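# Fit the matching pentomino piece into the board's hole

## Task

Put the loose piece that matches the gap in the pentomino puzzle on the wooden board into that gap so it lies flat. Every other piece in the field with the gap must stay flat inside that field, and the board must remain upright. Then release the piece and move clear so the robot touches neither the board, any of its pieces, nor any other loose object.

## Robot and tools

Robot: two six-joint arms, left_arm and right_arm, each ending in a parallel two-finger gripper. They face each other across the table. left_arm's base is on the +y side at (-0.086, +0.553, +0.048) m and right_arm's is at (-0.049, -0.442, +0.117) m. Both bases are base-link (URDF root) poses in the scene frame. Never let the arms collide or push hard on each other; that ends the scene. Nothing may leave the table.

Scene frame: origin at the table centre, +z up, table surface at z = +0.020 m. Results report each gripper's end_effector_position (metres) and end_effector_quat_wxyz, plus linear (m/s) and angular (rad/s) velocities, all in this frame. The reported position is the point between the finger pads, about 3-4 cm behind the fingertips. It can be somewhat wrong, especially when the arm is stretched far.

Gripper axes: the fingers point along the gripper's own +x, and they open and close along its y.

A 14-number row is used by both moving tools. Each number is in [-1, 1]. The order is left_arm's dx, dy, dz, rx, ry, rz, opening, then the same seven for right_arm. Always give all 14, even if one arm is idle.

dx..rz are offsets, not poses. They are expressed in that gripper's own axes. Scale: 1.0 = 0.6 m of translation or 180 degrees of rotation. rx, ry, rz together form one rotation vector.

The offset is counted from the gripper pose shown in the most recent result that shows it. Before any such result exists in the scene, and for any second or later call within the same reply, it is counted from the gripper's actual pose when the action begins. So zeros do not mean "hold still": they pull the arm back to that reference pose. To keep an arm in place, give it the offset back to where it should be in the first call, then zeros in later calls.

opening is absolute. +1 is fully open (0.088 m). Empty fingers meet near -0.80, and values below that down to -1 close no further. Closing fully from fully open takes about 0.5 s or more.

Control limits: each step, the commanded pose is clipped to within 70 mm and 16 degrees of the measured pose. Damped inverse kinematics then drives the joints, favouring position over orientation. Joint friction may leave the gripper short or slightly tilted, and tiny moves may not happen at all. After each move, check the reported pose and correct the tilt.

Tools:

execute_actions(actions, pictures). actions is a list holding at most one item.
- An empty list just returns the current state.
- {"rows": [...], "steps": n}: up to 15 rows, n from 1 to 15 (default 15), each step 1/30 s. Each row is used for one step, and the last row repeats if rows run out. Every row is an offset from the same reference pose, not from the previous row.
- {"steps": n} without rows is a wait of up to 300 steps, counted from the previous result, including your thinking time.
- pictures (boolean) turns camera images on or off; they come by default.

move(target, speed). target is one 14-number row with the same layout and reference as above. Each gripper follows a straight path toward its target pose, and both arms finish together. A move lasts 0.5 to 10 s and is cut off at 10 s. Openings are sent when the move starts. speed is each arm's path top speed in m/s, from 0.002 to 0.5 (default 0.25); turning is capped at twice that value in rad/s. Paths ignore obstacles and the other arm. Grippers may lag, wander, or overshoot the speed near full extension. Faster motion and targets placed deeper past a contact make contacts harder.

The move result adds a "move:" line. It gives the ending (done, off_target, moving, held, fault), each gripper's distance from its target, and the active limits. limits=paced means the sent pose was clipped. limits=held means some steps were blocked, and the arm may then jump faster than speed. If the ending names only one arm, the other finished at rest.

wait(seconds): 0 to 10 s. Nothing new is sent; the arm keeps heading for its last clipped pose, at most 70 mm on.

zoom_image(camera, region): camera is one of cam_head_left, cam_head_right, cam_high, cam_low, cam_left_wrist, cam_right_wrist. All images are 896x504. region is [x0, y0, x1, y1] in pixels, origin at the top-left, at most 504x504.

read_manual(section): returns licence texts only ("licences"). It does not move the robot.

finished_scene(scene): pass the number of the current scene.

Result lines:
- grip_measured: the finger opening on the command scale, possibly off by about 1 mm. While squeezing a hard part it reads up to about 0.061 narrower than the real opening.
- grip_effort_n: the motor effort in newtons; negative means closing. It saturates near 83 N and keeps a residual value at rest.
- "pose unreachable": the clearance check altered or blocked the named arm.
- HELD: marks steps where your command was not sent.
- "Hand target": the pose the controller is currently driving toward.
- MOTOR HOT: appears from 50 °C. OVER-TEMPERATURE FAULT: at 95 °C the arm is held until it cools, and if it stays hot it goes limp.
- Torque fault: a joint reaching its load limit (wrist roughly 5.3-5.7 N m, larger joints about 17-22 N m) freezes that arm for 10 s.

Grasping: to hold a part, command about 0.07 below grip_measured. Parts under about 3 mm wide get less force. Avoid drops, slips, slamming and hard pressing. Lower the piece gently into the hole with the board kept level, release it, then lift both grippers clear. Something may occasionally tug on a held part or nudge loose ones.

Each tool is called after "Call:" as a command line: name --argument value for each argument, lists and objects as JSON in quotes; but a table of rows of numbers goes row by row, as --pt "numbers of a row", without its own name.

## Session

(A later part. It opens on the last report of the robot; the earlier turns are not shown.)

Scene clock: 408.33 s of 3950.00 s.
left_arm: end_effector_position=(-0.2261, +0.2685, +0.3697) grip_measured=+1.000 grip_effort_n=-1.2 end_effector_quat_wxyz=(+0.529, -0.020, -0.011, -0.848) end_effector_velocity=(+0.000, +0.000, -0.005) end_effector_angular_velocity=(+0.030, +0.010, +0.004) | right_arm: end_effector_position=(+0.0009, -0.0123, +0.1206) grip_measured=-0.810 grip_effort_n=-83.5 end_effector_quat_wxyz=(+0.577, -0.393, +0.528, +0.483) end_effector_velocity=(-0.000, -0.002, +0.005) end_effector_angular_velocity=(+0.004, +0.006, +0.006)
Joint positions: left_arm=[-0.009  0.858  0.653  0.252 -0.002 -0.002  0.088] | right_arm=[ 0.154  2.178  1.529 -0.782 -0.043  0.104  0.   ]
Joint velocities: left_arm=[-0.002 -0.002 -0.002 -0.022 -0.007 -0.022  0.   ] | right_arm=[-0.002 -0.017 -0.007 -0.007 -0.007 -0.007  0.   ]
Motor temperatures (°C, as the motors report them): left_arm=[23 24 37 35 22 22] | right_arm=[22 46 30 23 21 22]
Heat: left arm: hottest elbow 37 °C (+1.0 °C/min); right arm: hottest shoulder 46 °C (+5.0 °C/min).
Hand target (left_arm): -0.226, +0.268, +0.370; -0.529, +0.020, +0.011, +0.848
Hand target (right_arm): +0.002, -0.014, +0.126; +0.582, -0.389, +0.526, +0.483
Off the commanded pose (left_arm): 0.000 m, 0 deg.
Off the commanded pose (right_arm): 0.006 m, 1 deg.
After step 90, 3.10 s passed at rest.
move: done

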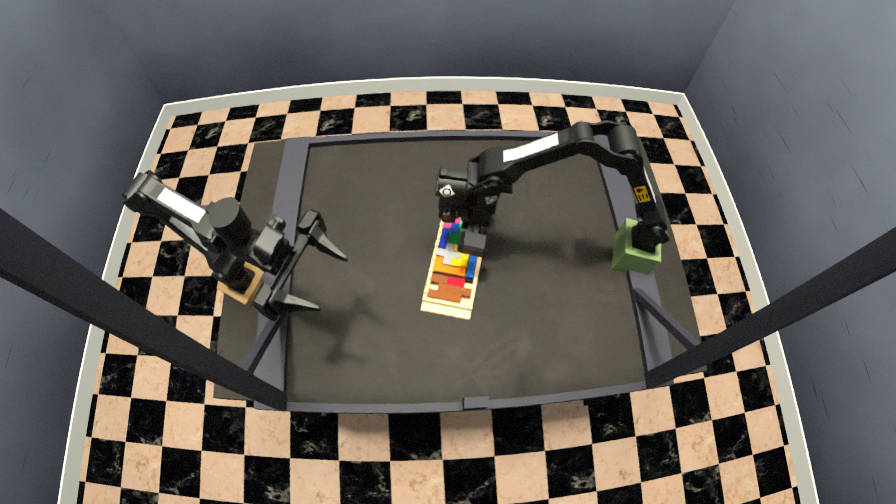

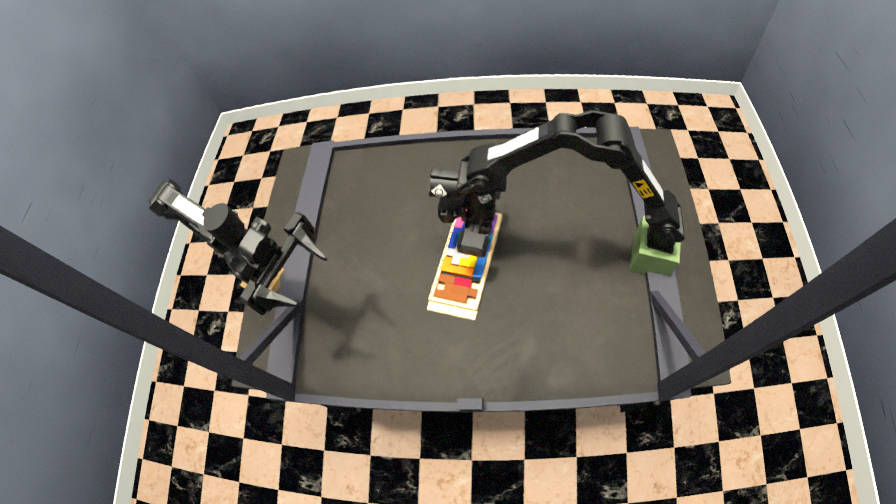

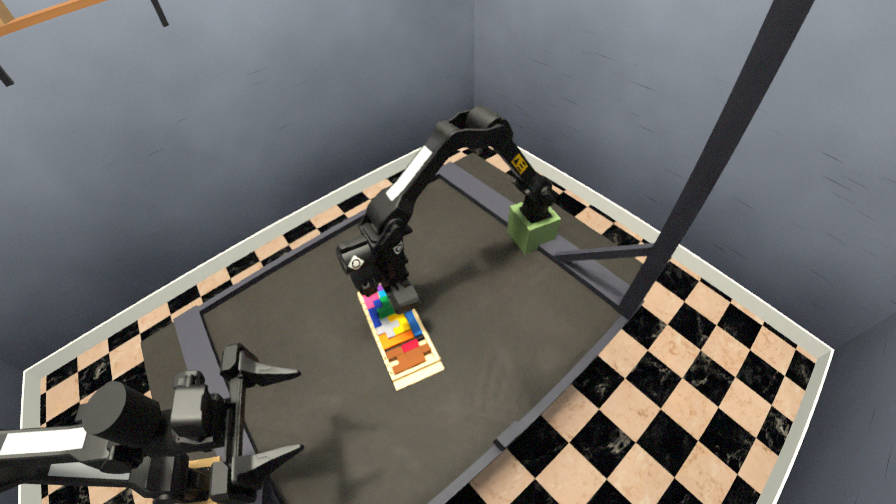

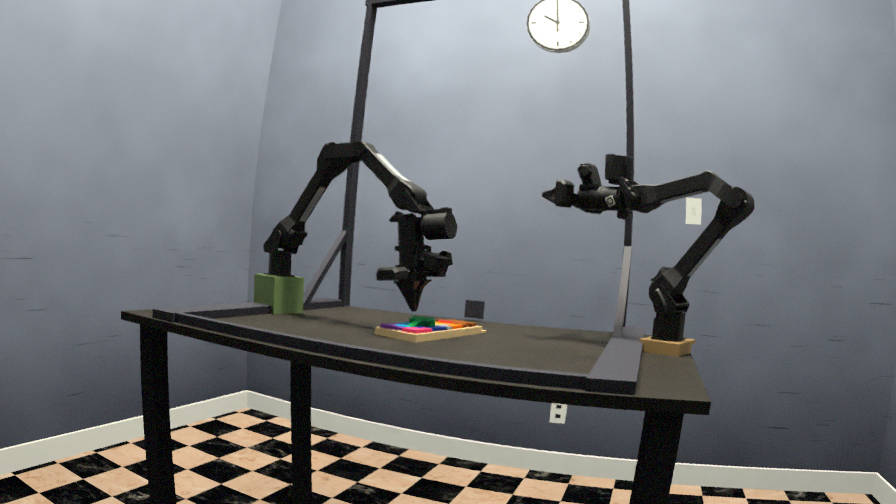

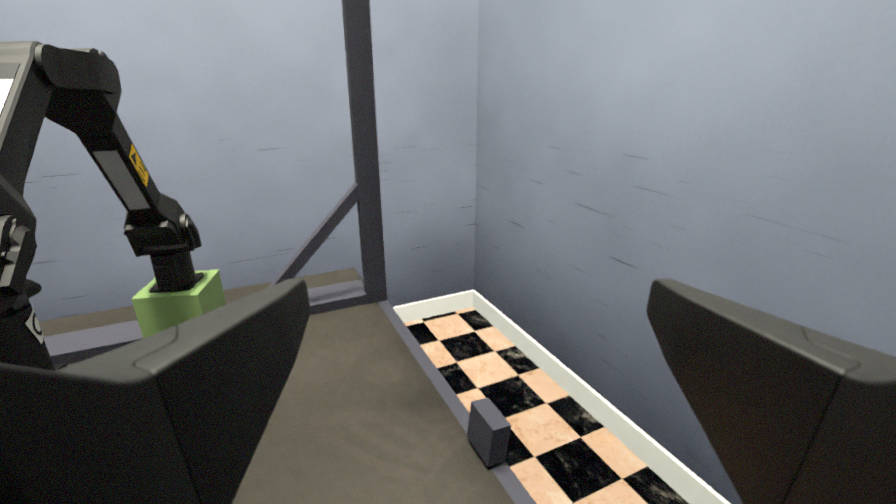

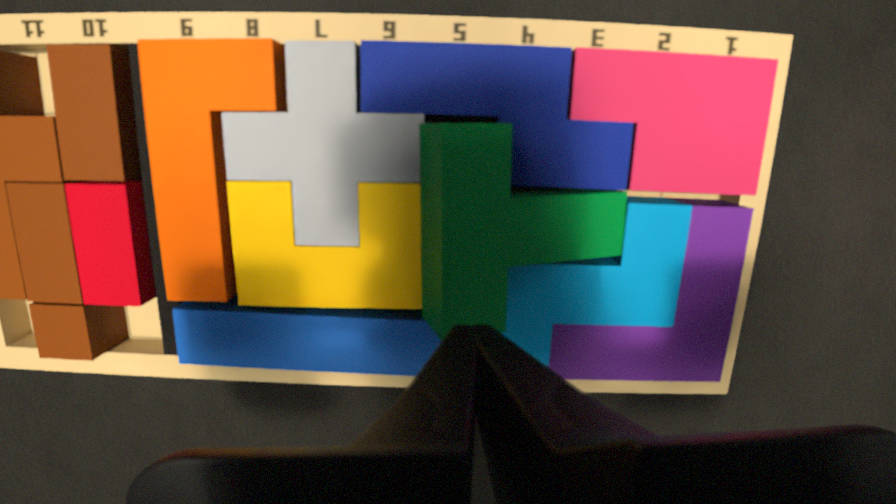

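Call:
move --target '[0,0,0,0,0,0,1, 0,0,0.04,0,0,0,-1]' --speed 0.1

Call:
move --target '[0,0,0,0,0,0,1, 0.065,0,-0.006,0,0,0,-1]' --speed 0.03

Scene clock: 417.73 s of 3950.00 s.
left_arm: end_effector_position=(-0.2261, +0.2685, +0.3697) grip_measured=+1.000 grip_effort_n=-1.2 end_effector_quat_wxyz=(+0.529, -0.020, -0.011, -0.848) end_effector_velocity=(+0.000, +0.000, -0.005) end_effector_angular_velocity=(+0.023, -0.003, +0.005) | right_arm: end_effector_position=(+0.0043, +0.0089, +0.1277) grip_measured=-0.810 grip_effort_n=-83.5 end_effector_quat_wxyz=(+0.579, -0.391, +0.526, +0.485) end_effector_velocity=(-0.002, +0.005, +0.003) end_effector_angular_velocity=(+0.011, +0.017, +0.022)
Joint positions: left_arm=[-0.009  0.858  0.653  0.252 -0.002 -0.002  0.088] | right_arm=[ 0.153  2.242  1.664 -0.847 -0.043  0.102  0.   ]
Joint velocities: left_arm=[-0.002 -0.002 -0.002 -0.022 -0.007 -0.007  0.   ] | right_arm=[-0.002  0.007  0.022 -0.007 -0.022 -0.022  0.   ]
Motor temperatures (°C, as the motors report them): left_arm=[23 24 37 35 22 22] | right_arm=[22 47 30 23 21 22]
Heat: left arm: hottest elbow 37 °C (+1.0 °C/min); right arm: hottest shoulder 47 °C (+5.1 °C/min).
Hand target (left_arm): -0.226, +0.268, +0.370; -0.529, +0.020, +0.011, +0.848
Hand target (right_arm): +0.006, +0.011, +0.124; +0.577, -0.393, +0.528, +0.483
Off the commanded pose (left_arm): 0.000 m, 0 deg.
Off the commanded pose (right_arm): 0.005 m, 0 deg.
After step 90, 5.57 s passed at rest.
move: done

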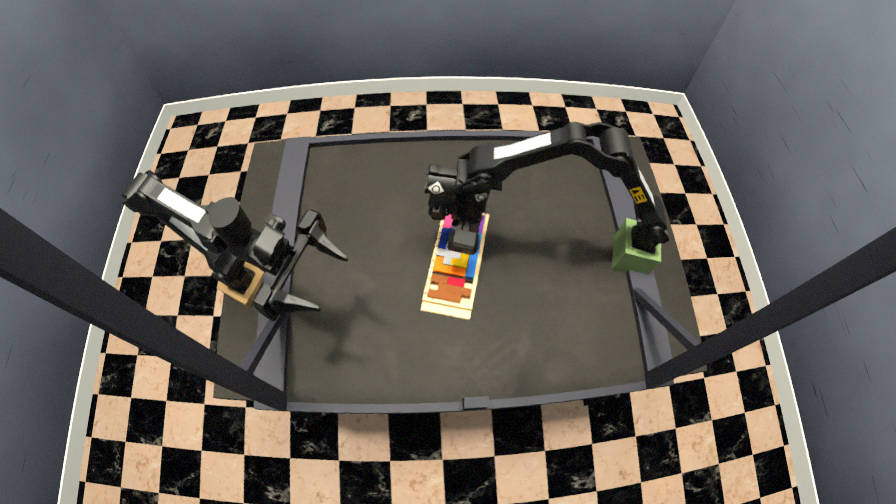

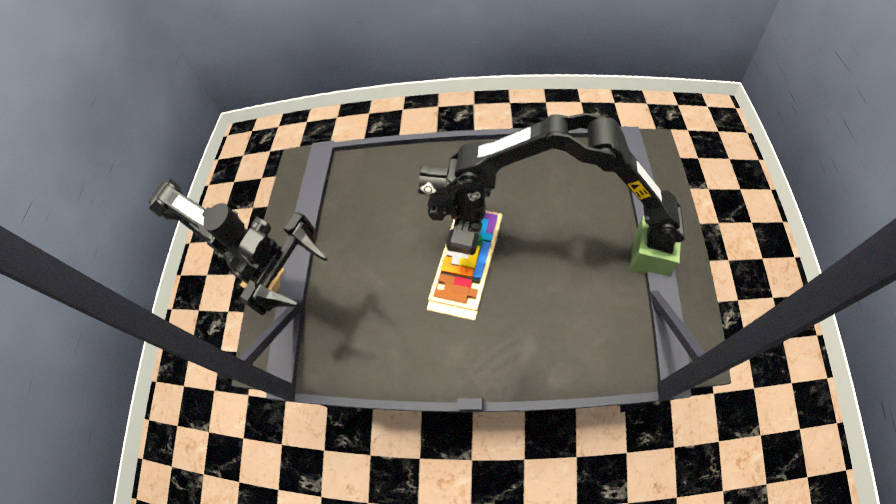

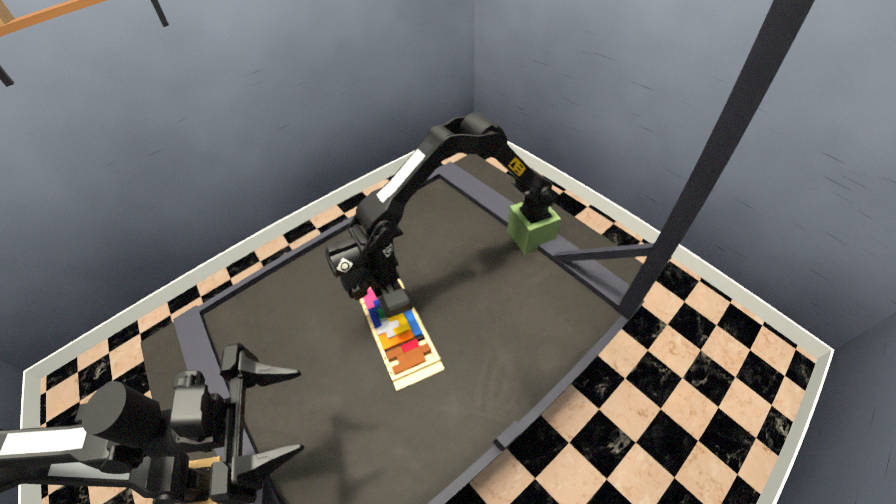

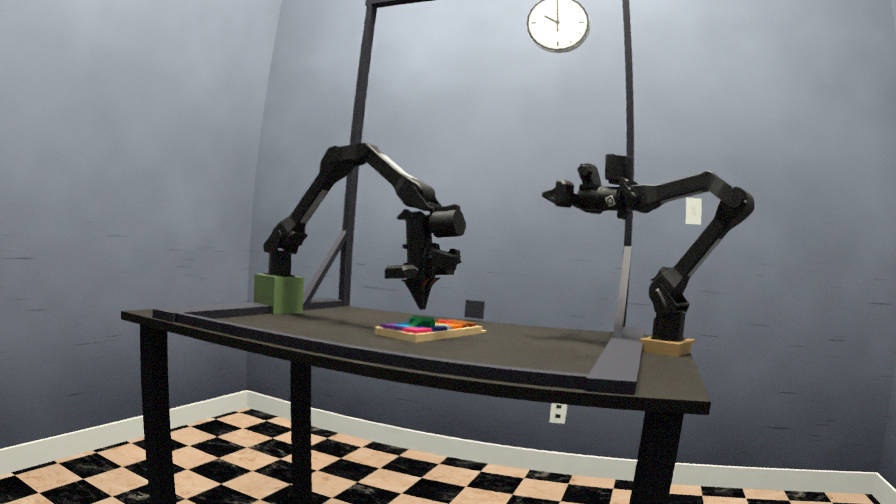

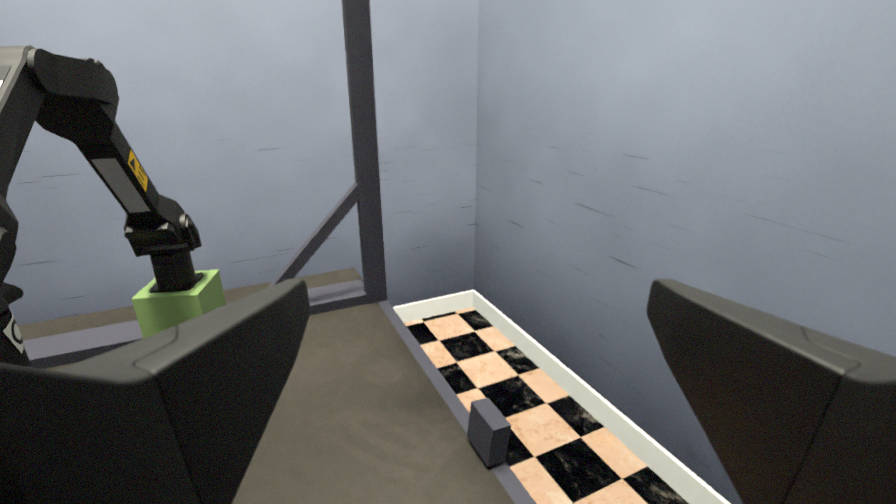

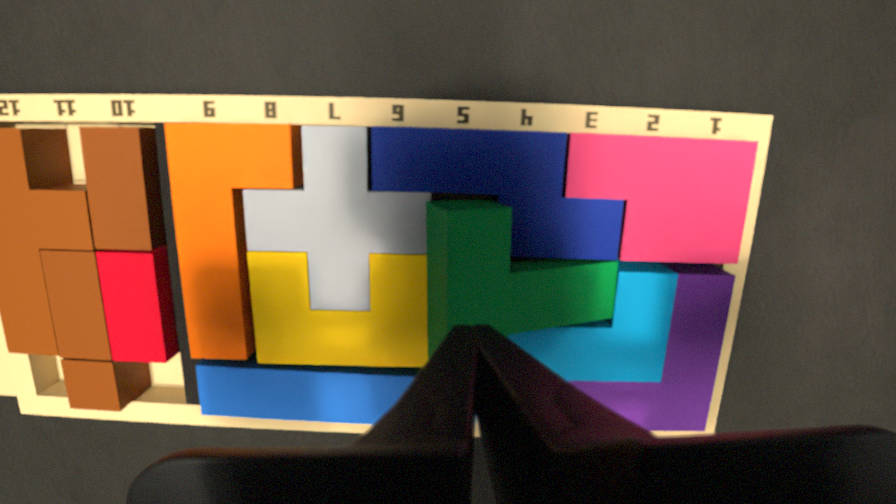

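Scene clock: 419.43 s of 3950.00 s.
left_arm: end_effector_position=(-0.2261, +0.2685, +0.3697) grip_measured=+1.000 grip_effort_n=-0.7 end_effector_quat_wxyz=(+0.529, -0.020, -0.011, -0.848) end_effector_velocity=(+0.002, -0.001, -0.008) end_effector_angular_velocity=(+0.034, +0.009, +0.018) | right_arm: end_effector_position=(+0.0049, +0.0148, +0.0972) grip_measured=-0.810 grip_effort_n=-83.5 end_effector_quat_wxyz=(+0.584, -0.386, +0.520, +0.490) end_effector_velocity=(+0.002, -0.002, +0.002) end_effector_angular_velocity=(-0.003, -0.008, +0.004)
Joint positions: left_arm=[-0.009  0.858  0.653  0.252 -0.002 -0.002  0.088] | right_arm=[ 0.153  2.294  1.62  -0.73  -0.043  0.103  0.   ]
Joint velocities: left_arm=[-0.002 -0.002 -0.007 -0.022 -0.022 -0.022  0.   ] | right_arm=[-0.002 -0.007 -0.002 -0.007  0.007 -0.007  0.   ]
Motor temperatures (°C, as the motors report them): left_arm=[23 24 37 35 22 22] | right_arm=[22 47 30 23 21 22]
Heat: left arm: hottest elbow 37 °C (+1.0 °C/min); right arm: hottest shoulder 47 °C (+5.0 °C/min).
Hand target (left_arm): -0.226, +0.268, +0.370; -0.529, +0.020, +0.011, +0.848
Hand target (right_arm): +0.003, +0.011, +0.089; +0.579, -0.391, +0.526, +0.485
Off the commanded pose (left_arm): 0.000 m, 0 deg.
Off the commanded pose (right_arm): 0.010 m, 1 deg.
move: off_target (right_arm)

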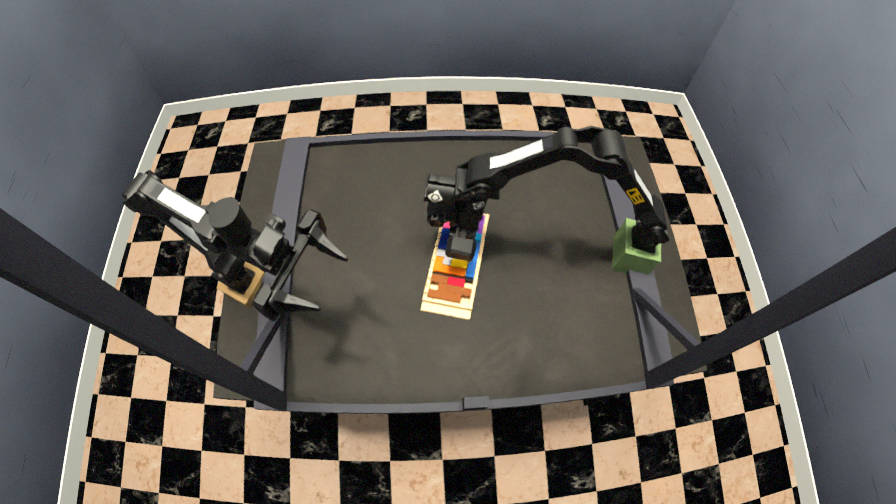

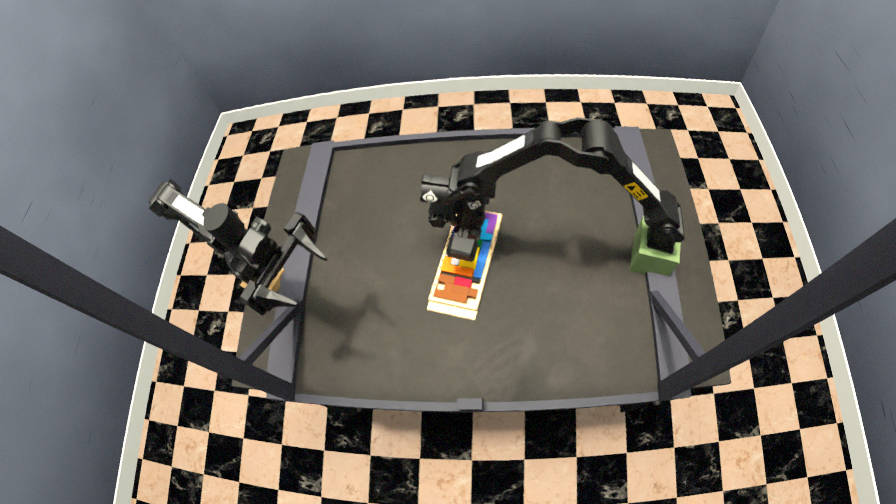

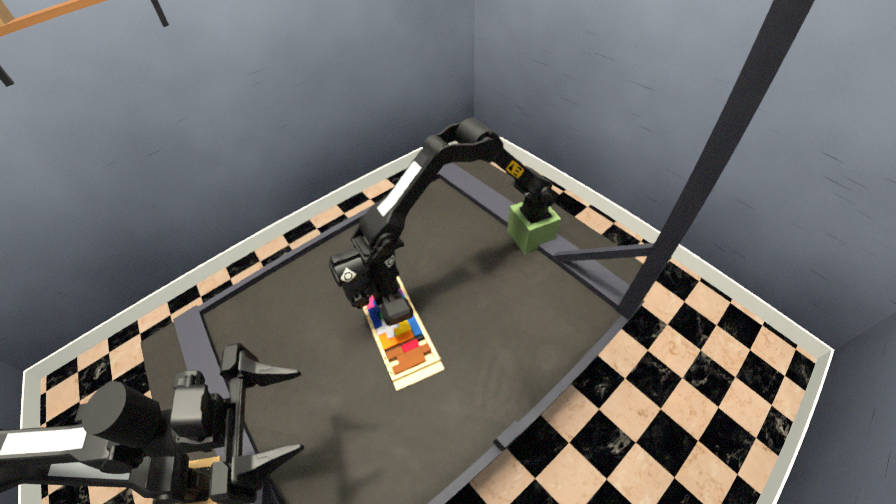

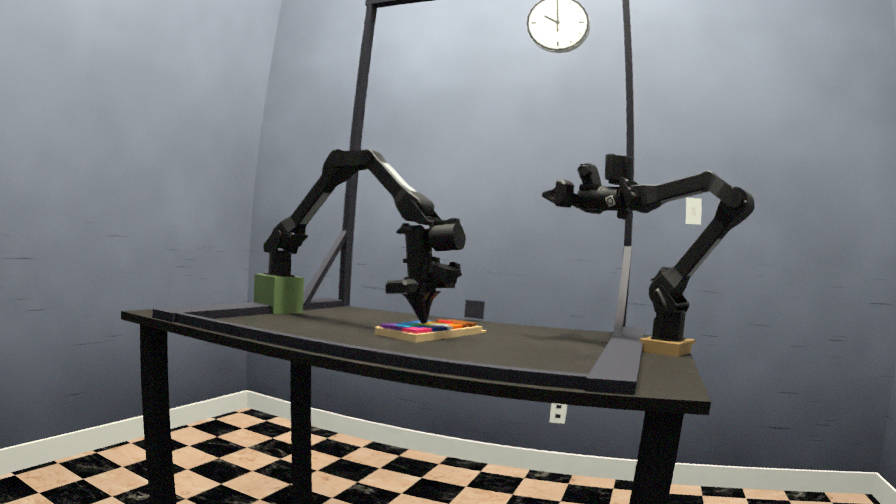

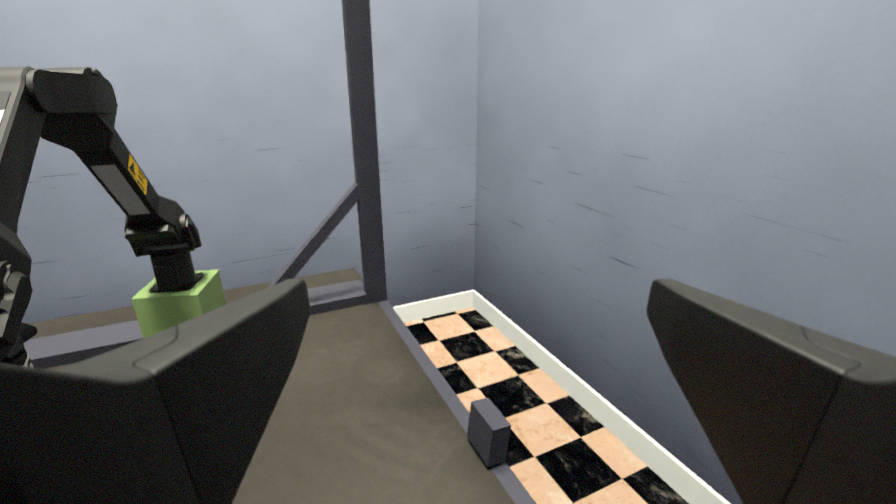

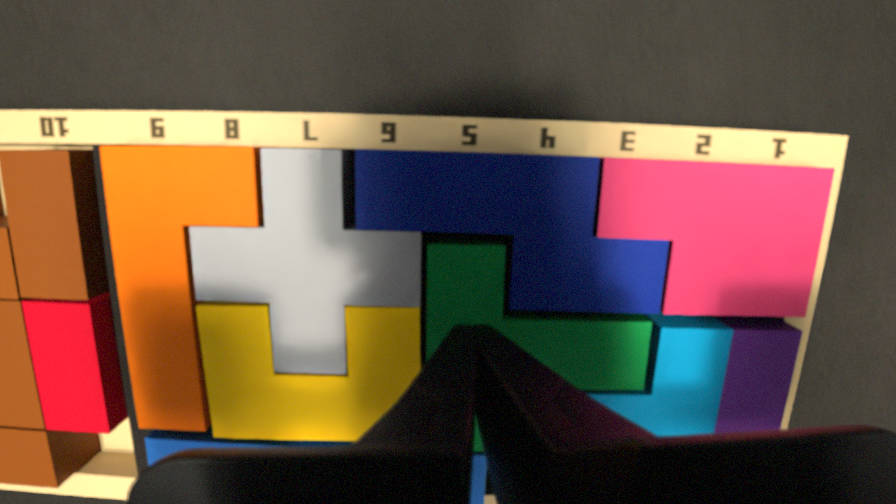

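Looks seated. Retreat.

Call:
move --target '[0,0,0,0,0,0,1, -0.15,0,-0.2,0,0,0,-1]' --speed 0.2

Scene clock: 429.00 s of 3950.00 s.
left_arm: end_effector_position=(-0.2261, +0.2685, +0.3697) grip_measured=+1.000 grip_effort_n=-1.2 end_effector_quat_wxyz=(+0.529, -0.020, -0.011, -0.848) end_effector_velocity=(+0.002, -0.000, -0.002) end_effector_angular_velocity=(+0.016, +0.017, +0.009) | right_arm: end_effector_position=(-0.0192, -0.1121, +0.1660) grip_measured=-0.810 grip_effort_n=-83.5 end_effector_quat_wxyz=(+0.582, -0.385, +0.522, +0.490) end_effector_velocity=(-0.000, +0.000, +0.004) end_effector_angular_velocity=(+0.018, +0.004, +0.006)
Joint positions: left_arm=[-0.009  0.858  0.653  0.252 -0.002 -0.002  0.088] | right_arm=[ 0.175  1.735  1.089 -0.758 -0.043  0.126  0.   ]
Joint velocities: left_arm=[ 0.002 -0.002 -0.002 -0.007 -0.007 -0.022  0.   ] | right_arm=[-0.002 -0.017 -0.007  0.007 -0.007 -0.007  0.   ]
Motor temperatures (°C, as the motors report them): left_arm=[23 24 37 35 22 22] | right_arm=[22 46 30 23 21 22]
Heat: left arm: hottest elbow 37 °C (+1.0 °C/min); right arm: hottest shoulder 46 °C (+4.0 °C/min).
Hand target (left_arm): -0.226, +0.268, +0.370; -0.529, +0.020, +0.011, +0.848
Hand target (right_arm): -0.020, -0.115, +0.168; +0.584, -0.386, +0.521, +0.490
Off the commanded pose (left_arm): 0.000 m, 0 deg.
Off the commanded pose (right_arm): 0.004 m, 0 deg.
After step 90, 5.20 s passed at rest.
move: done

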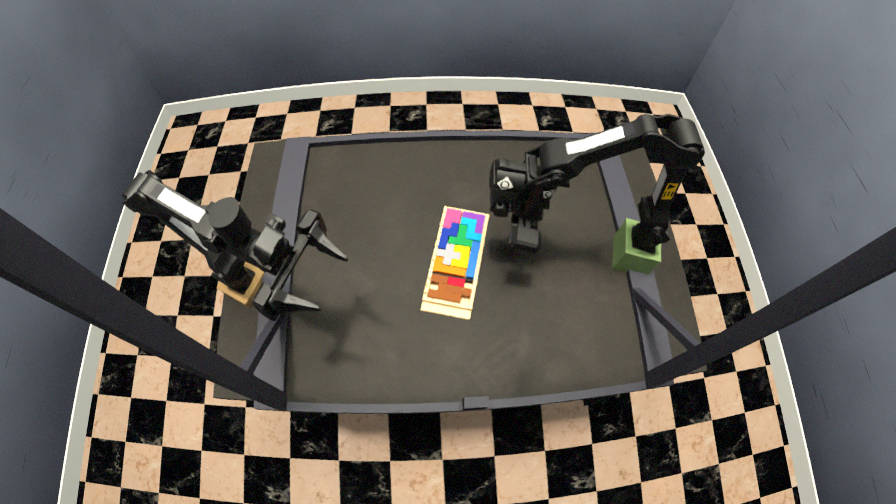

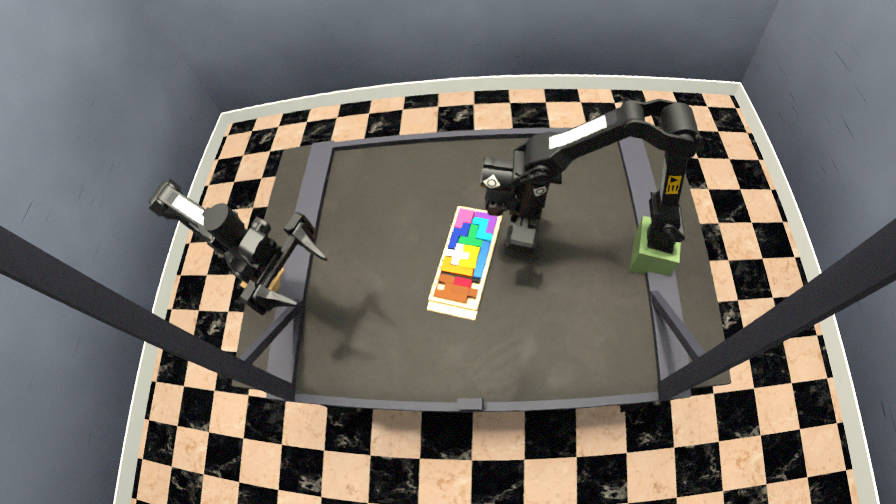

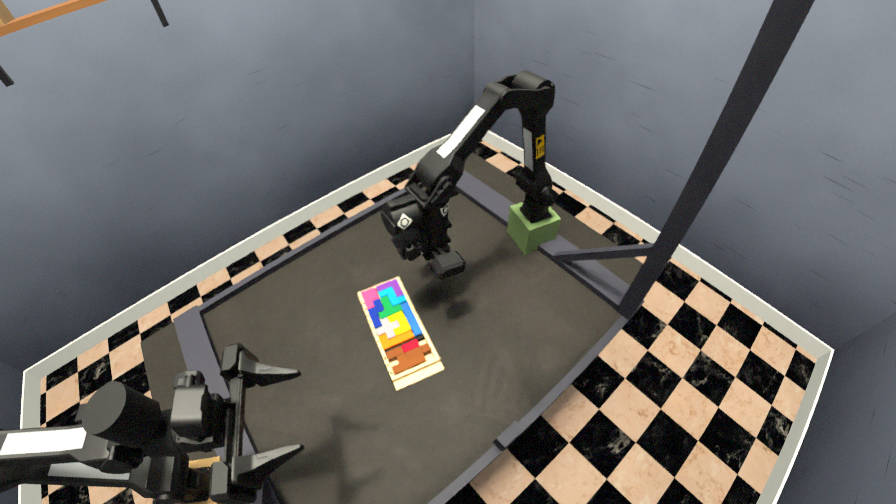

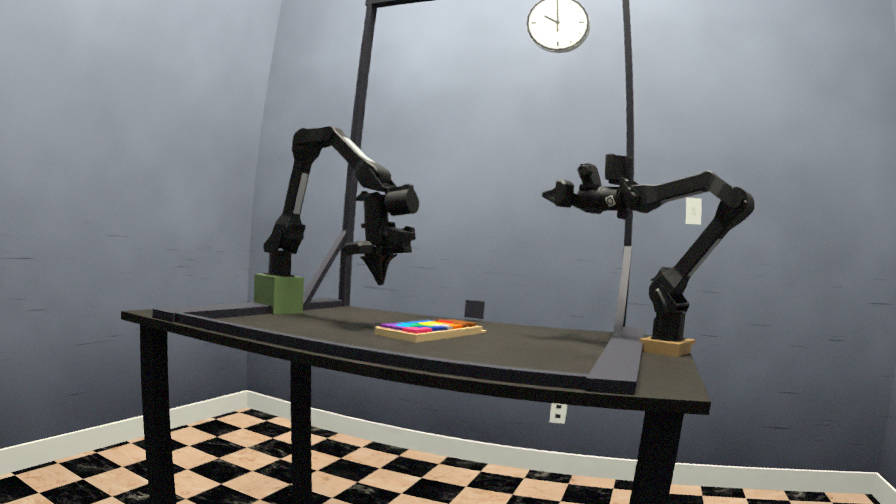

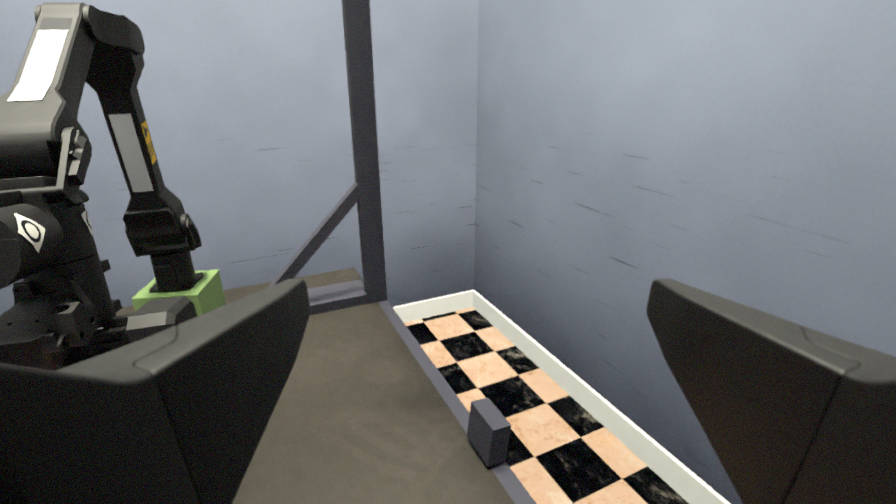

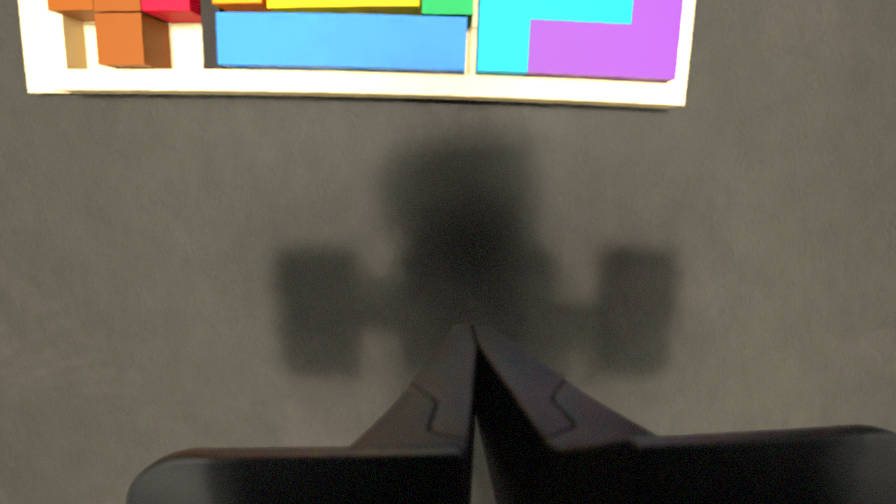

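Call:
finished_scene --scene 2

The scene is finished: the task was done.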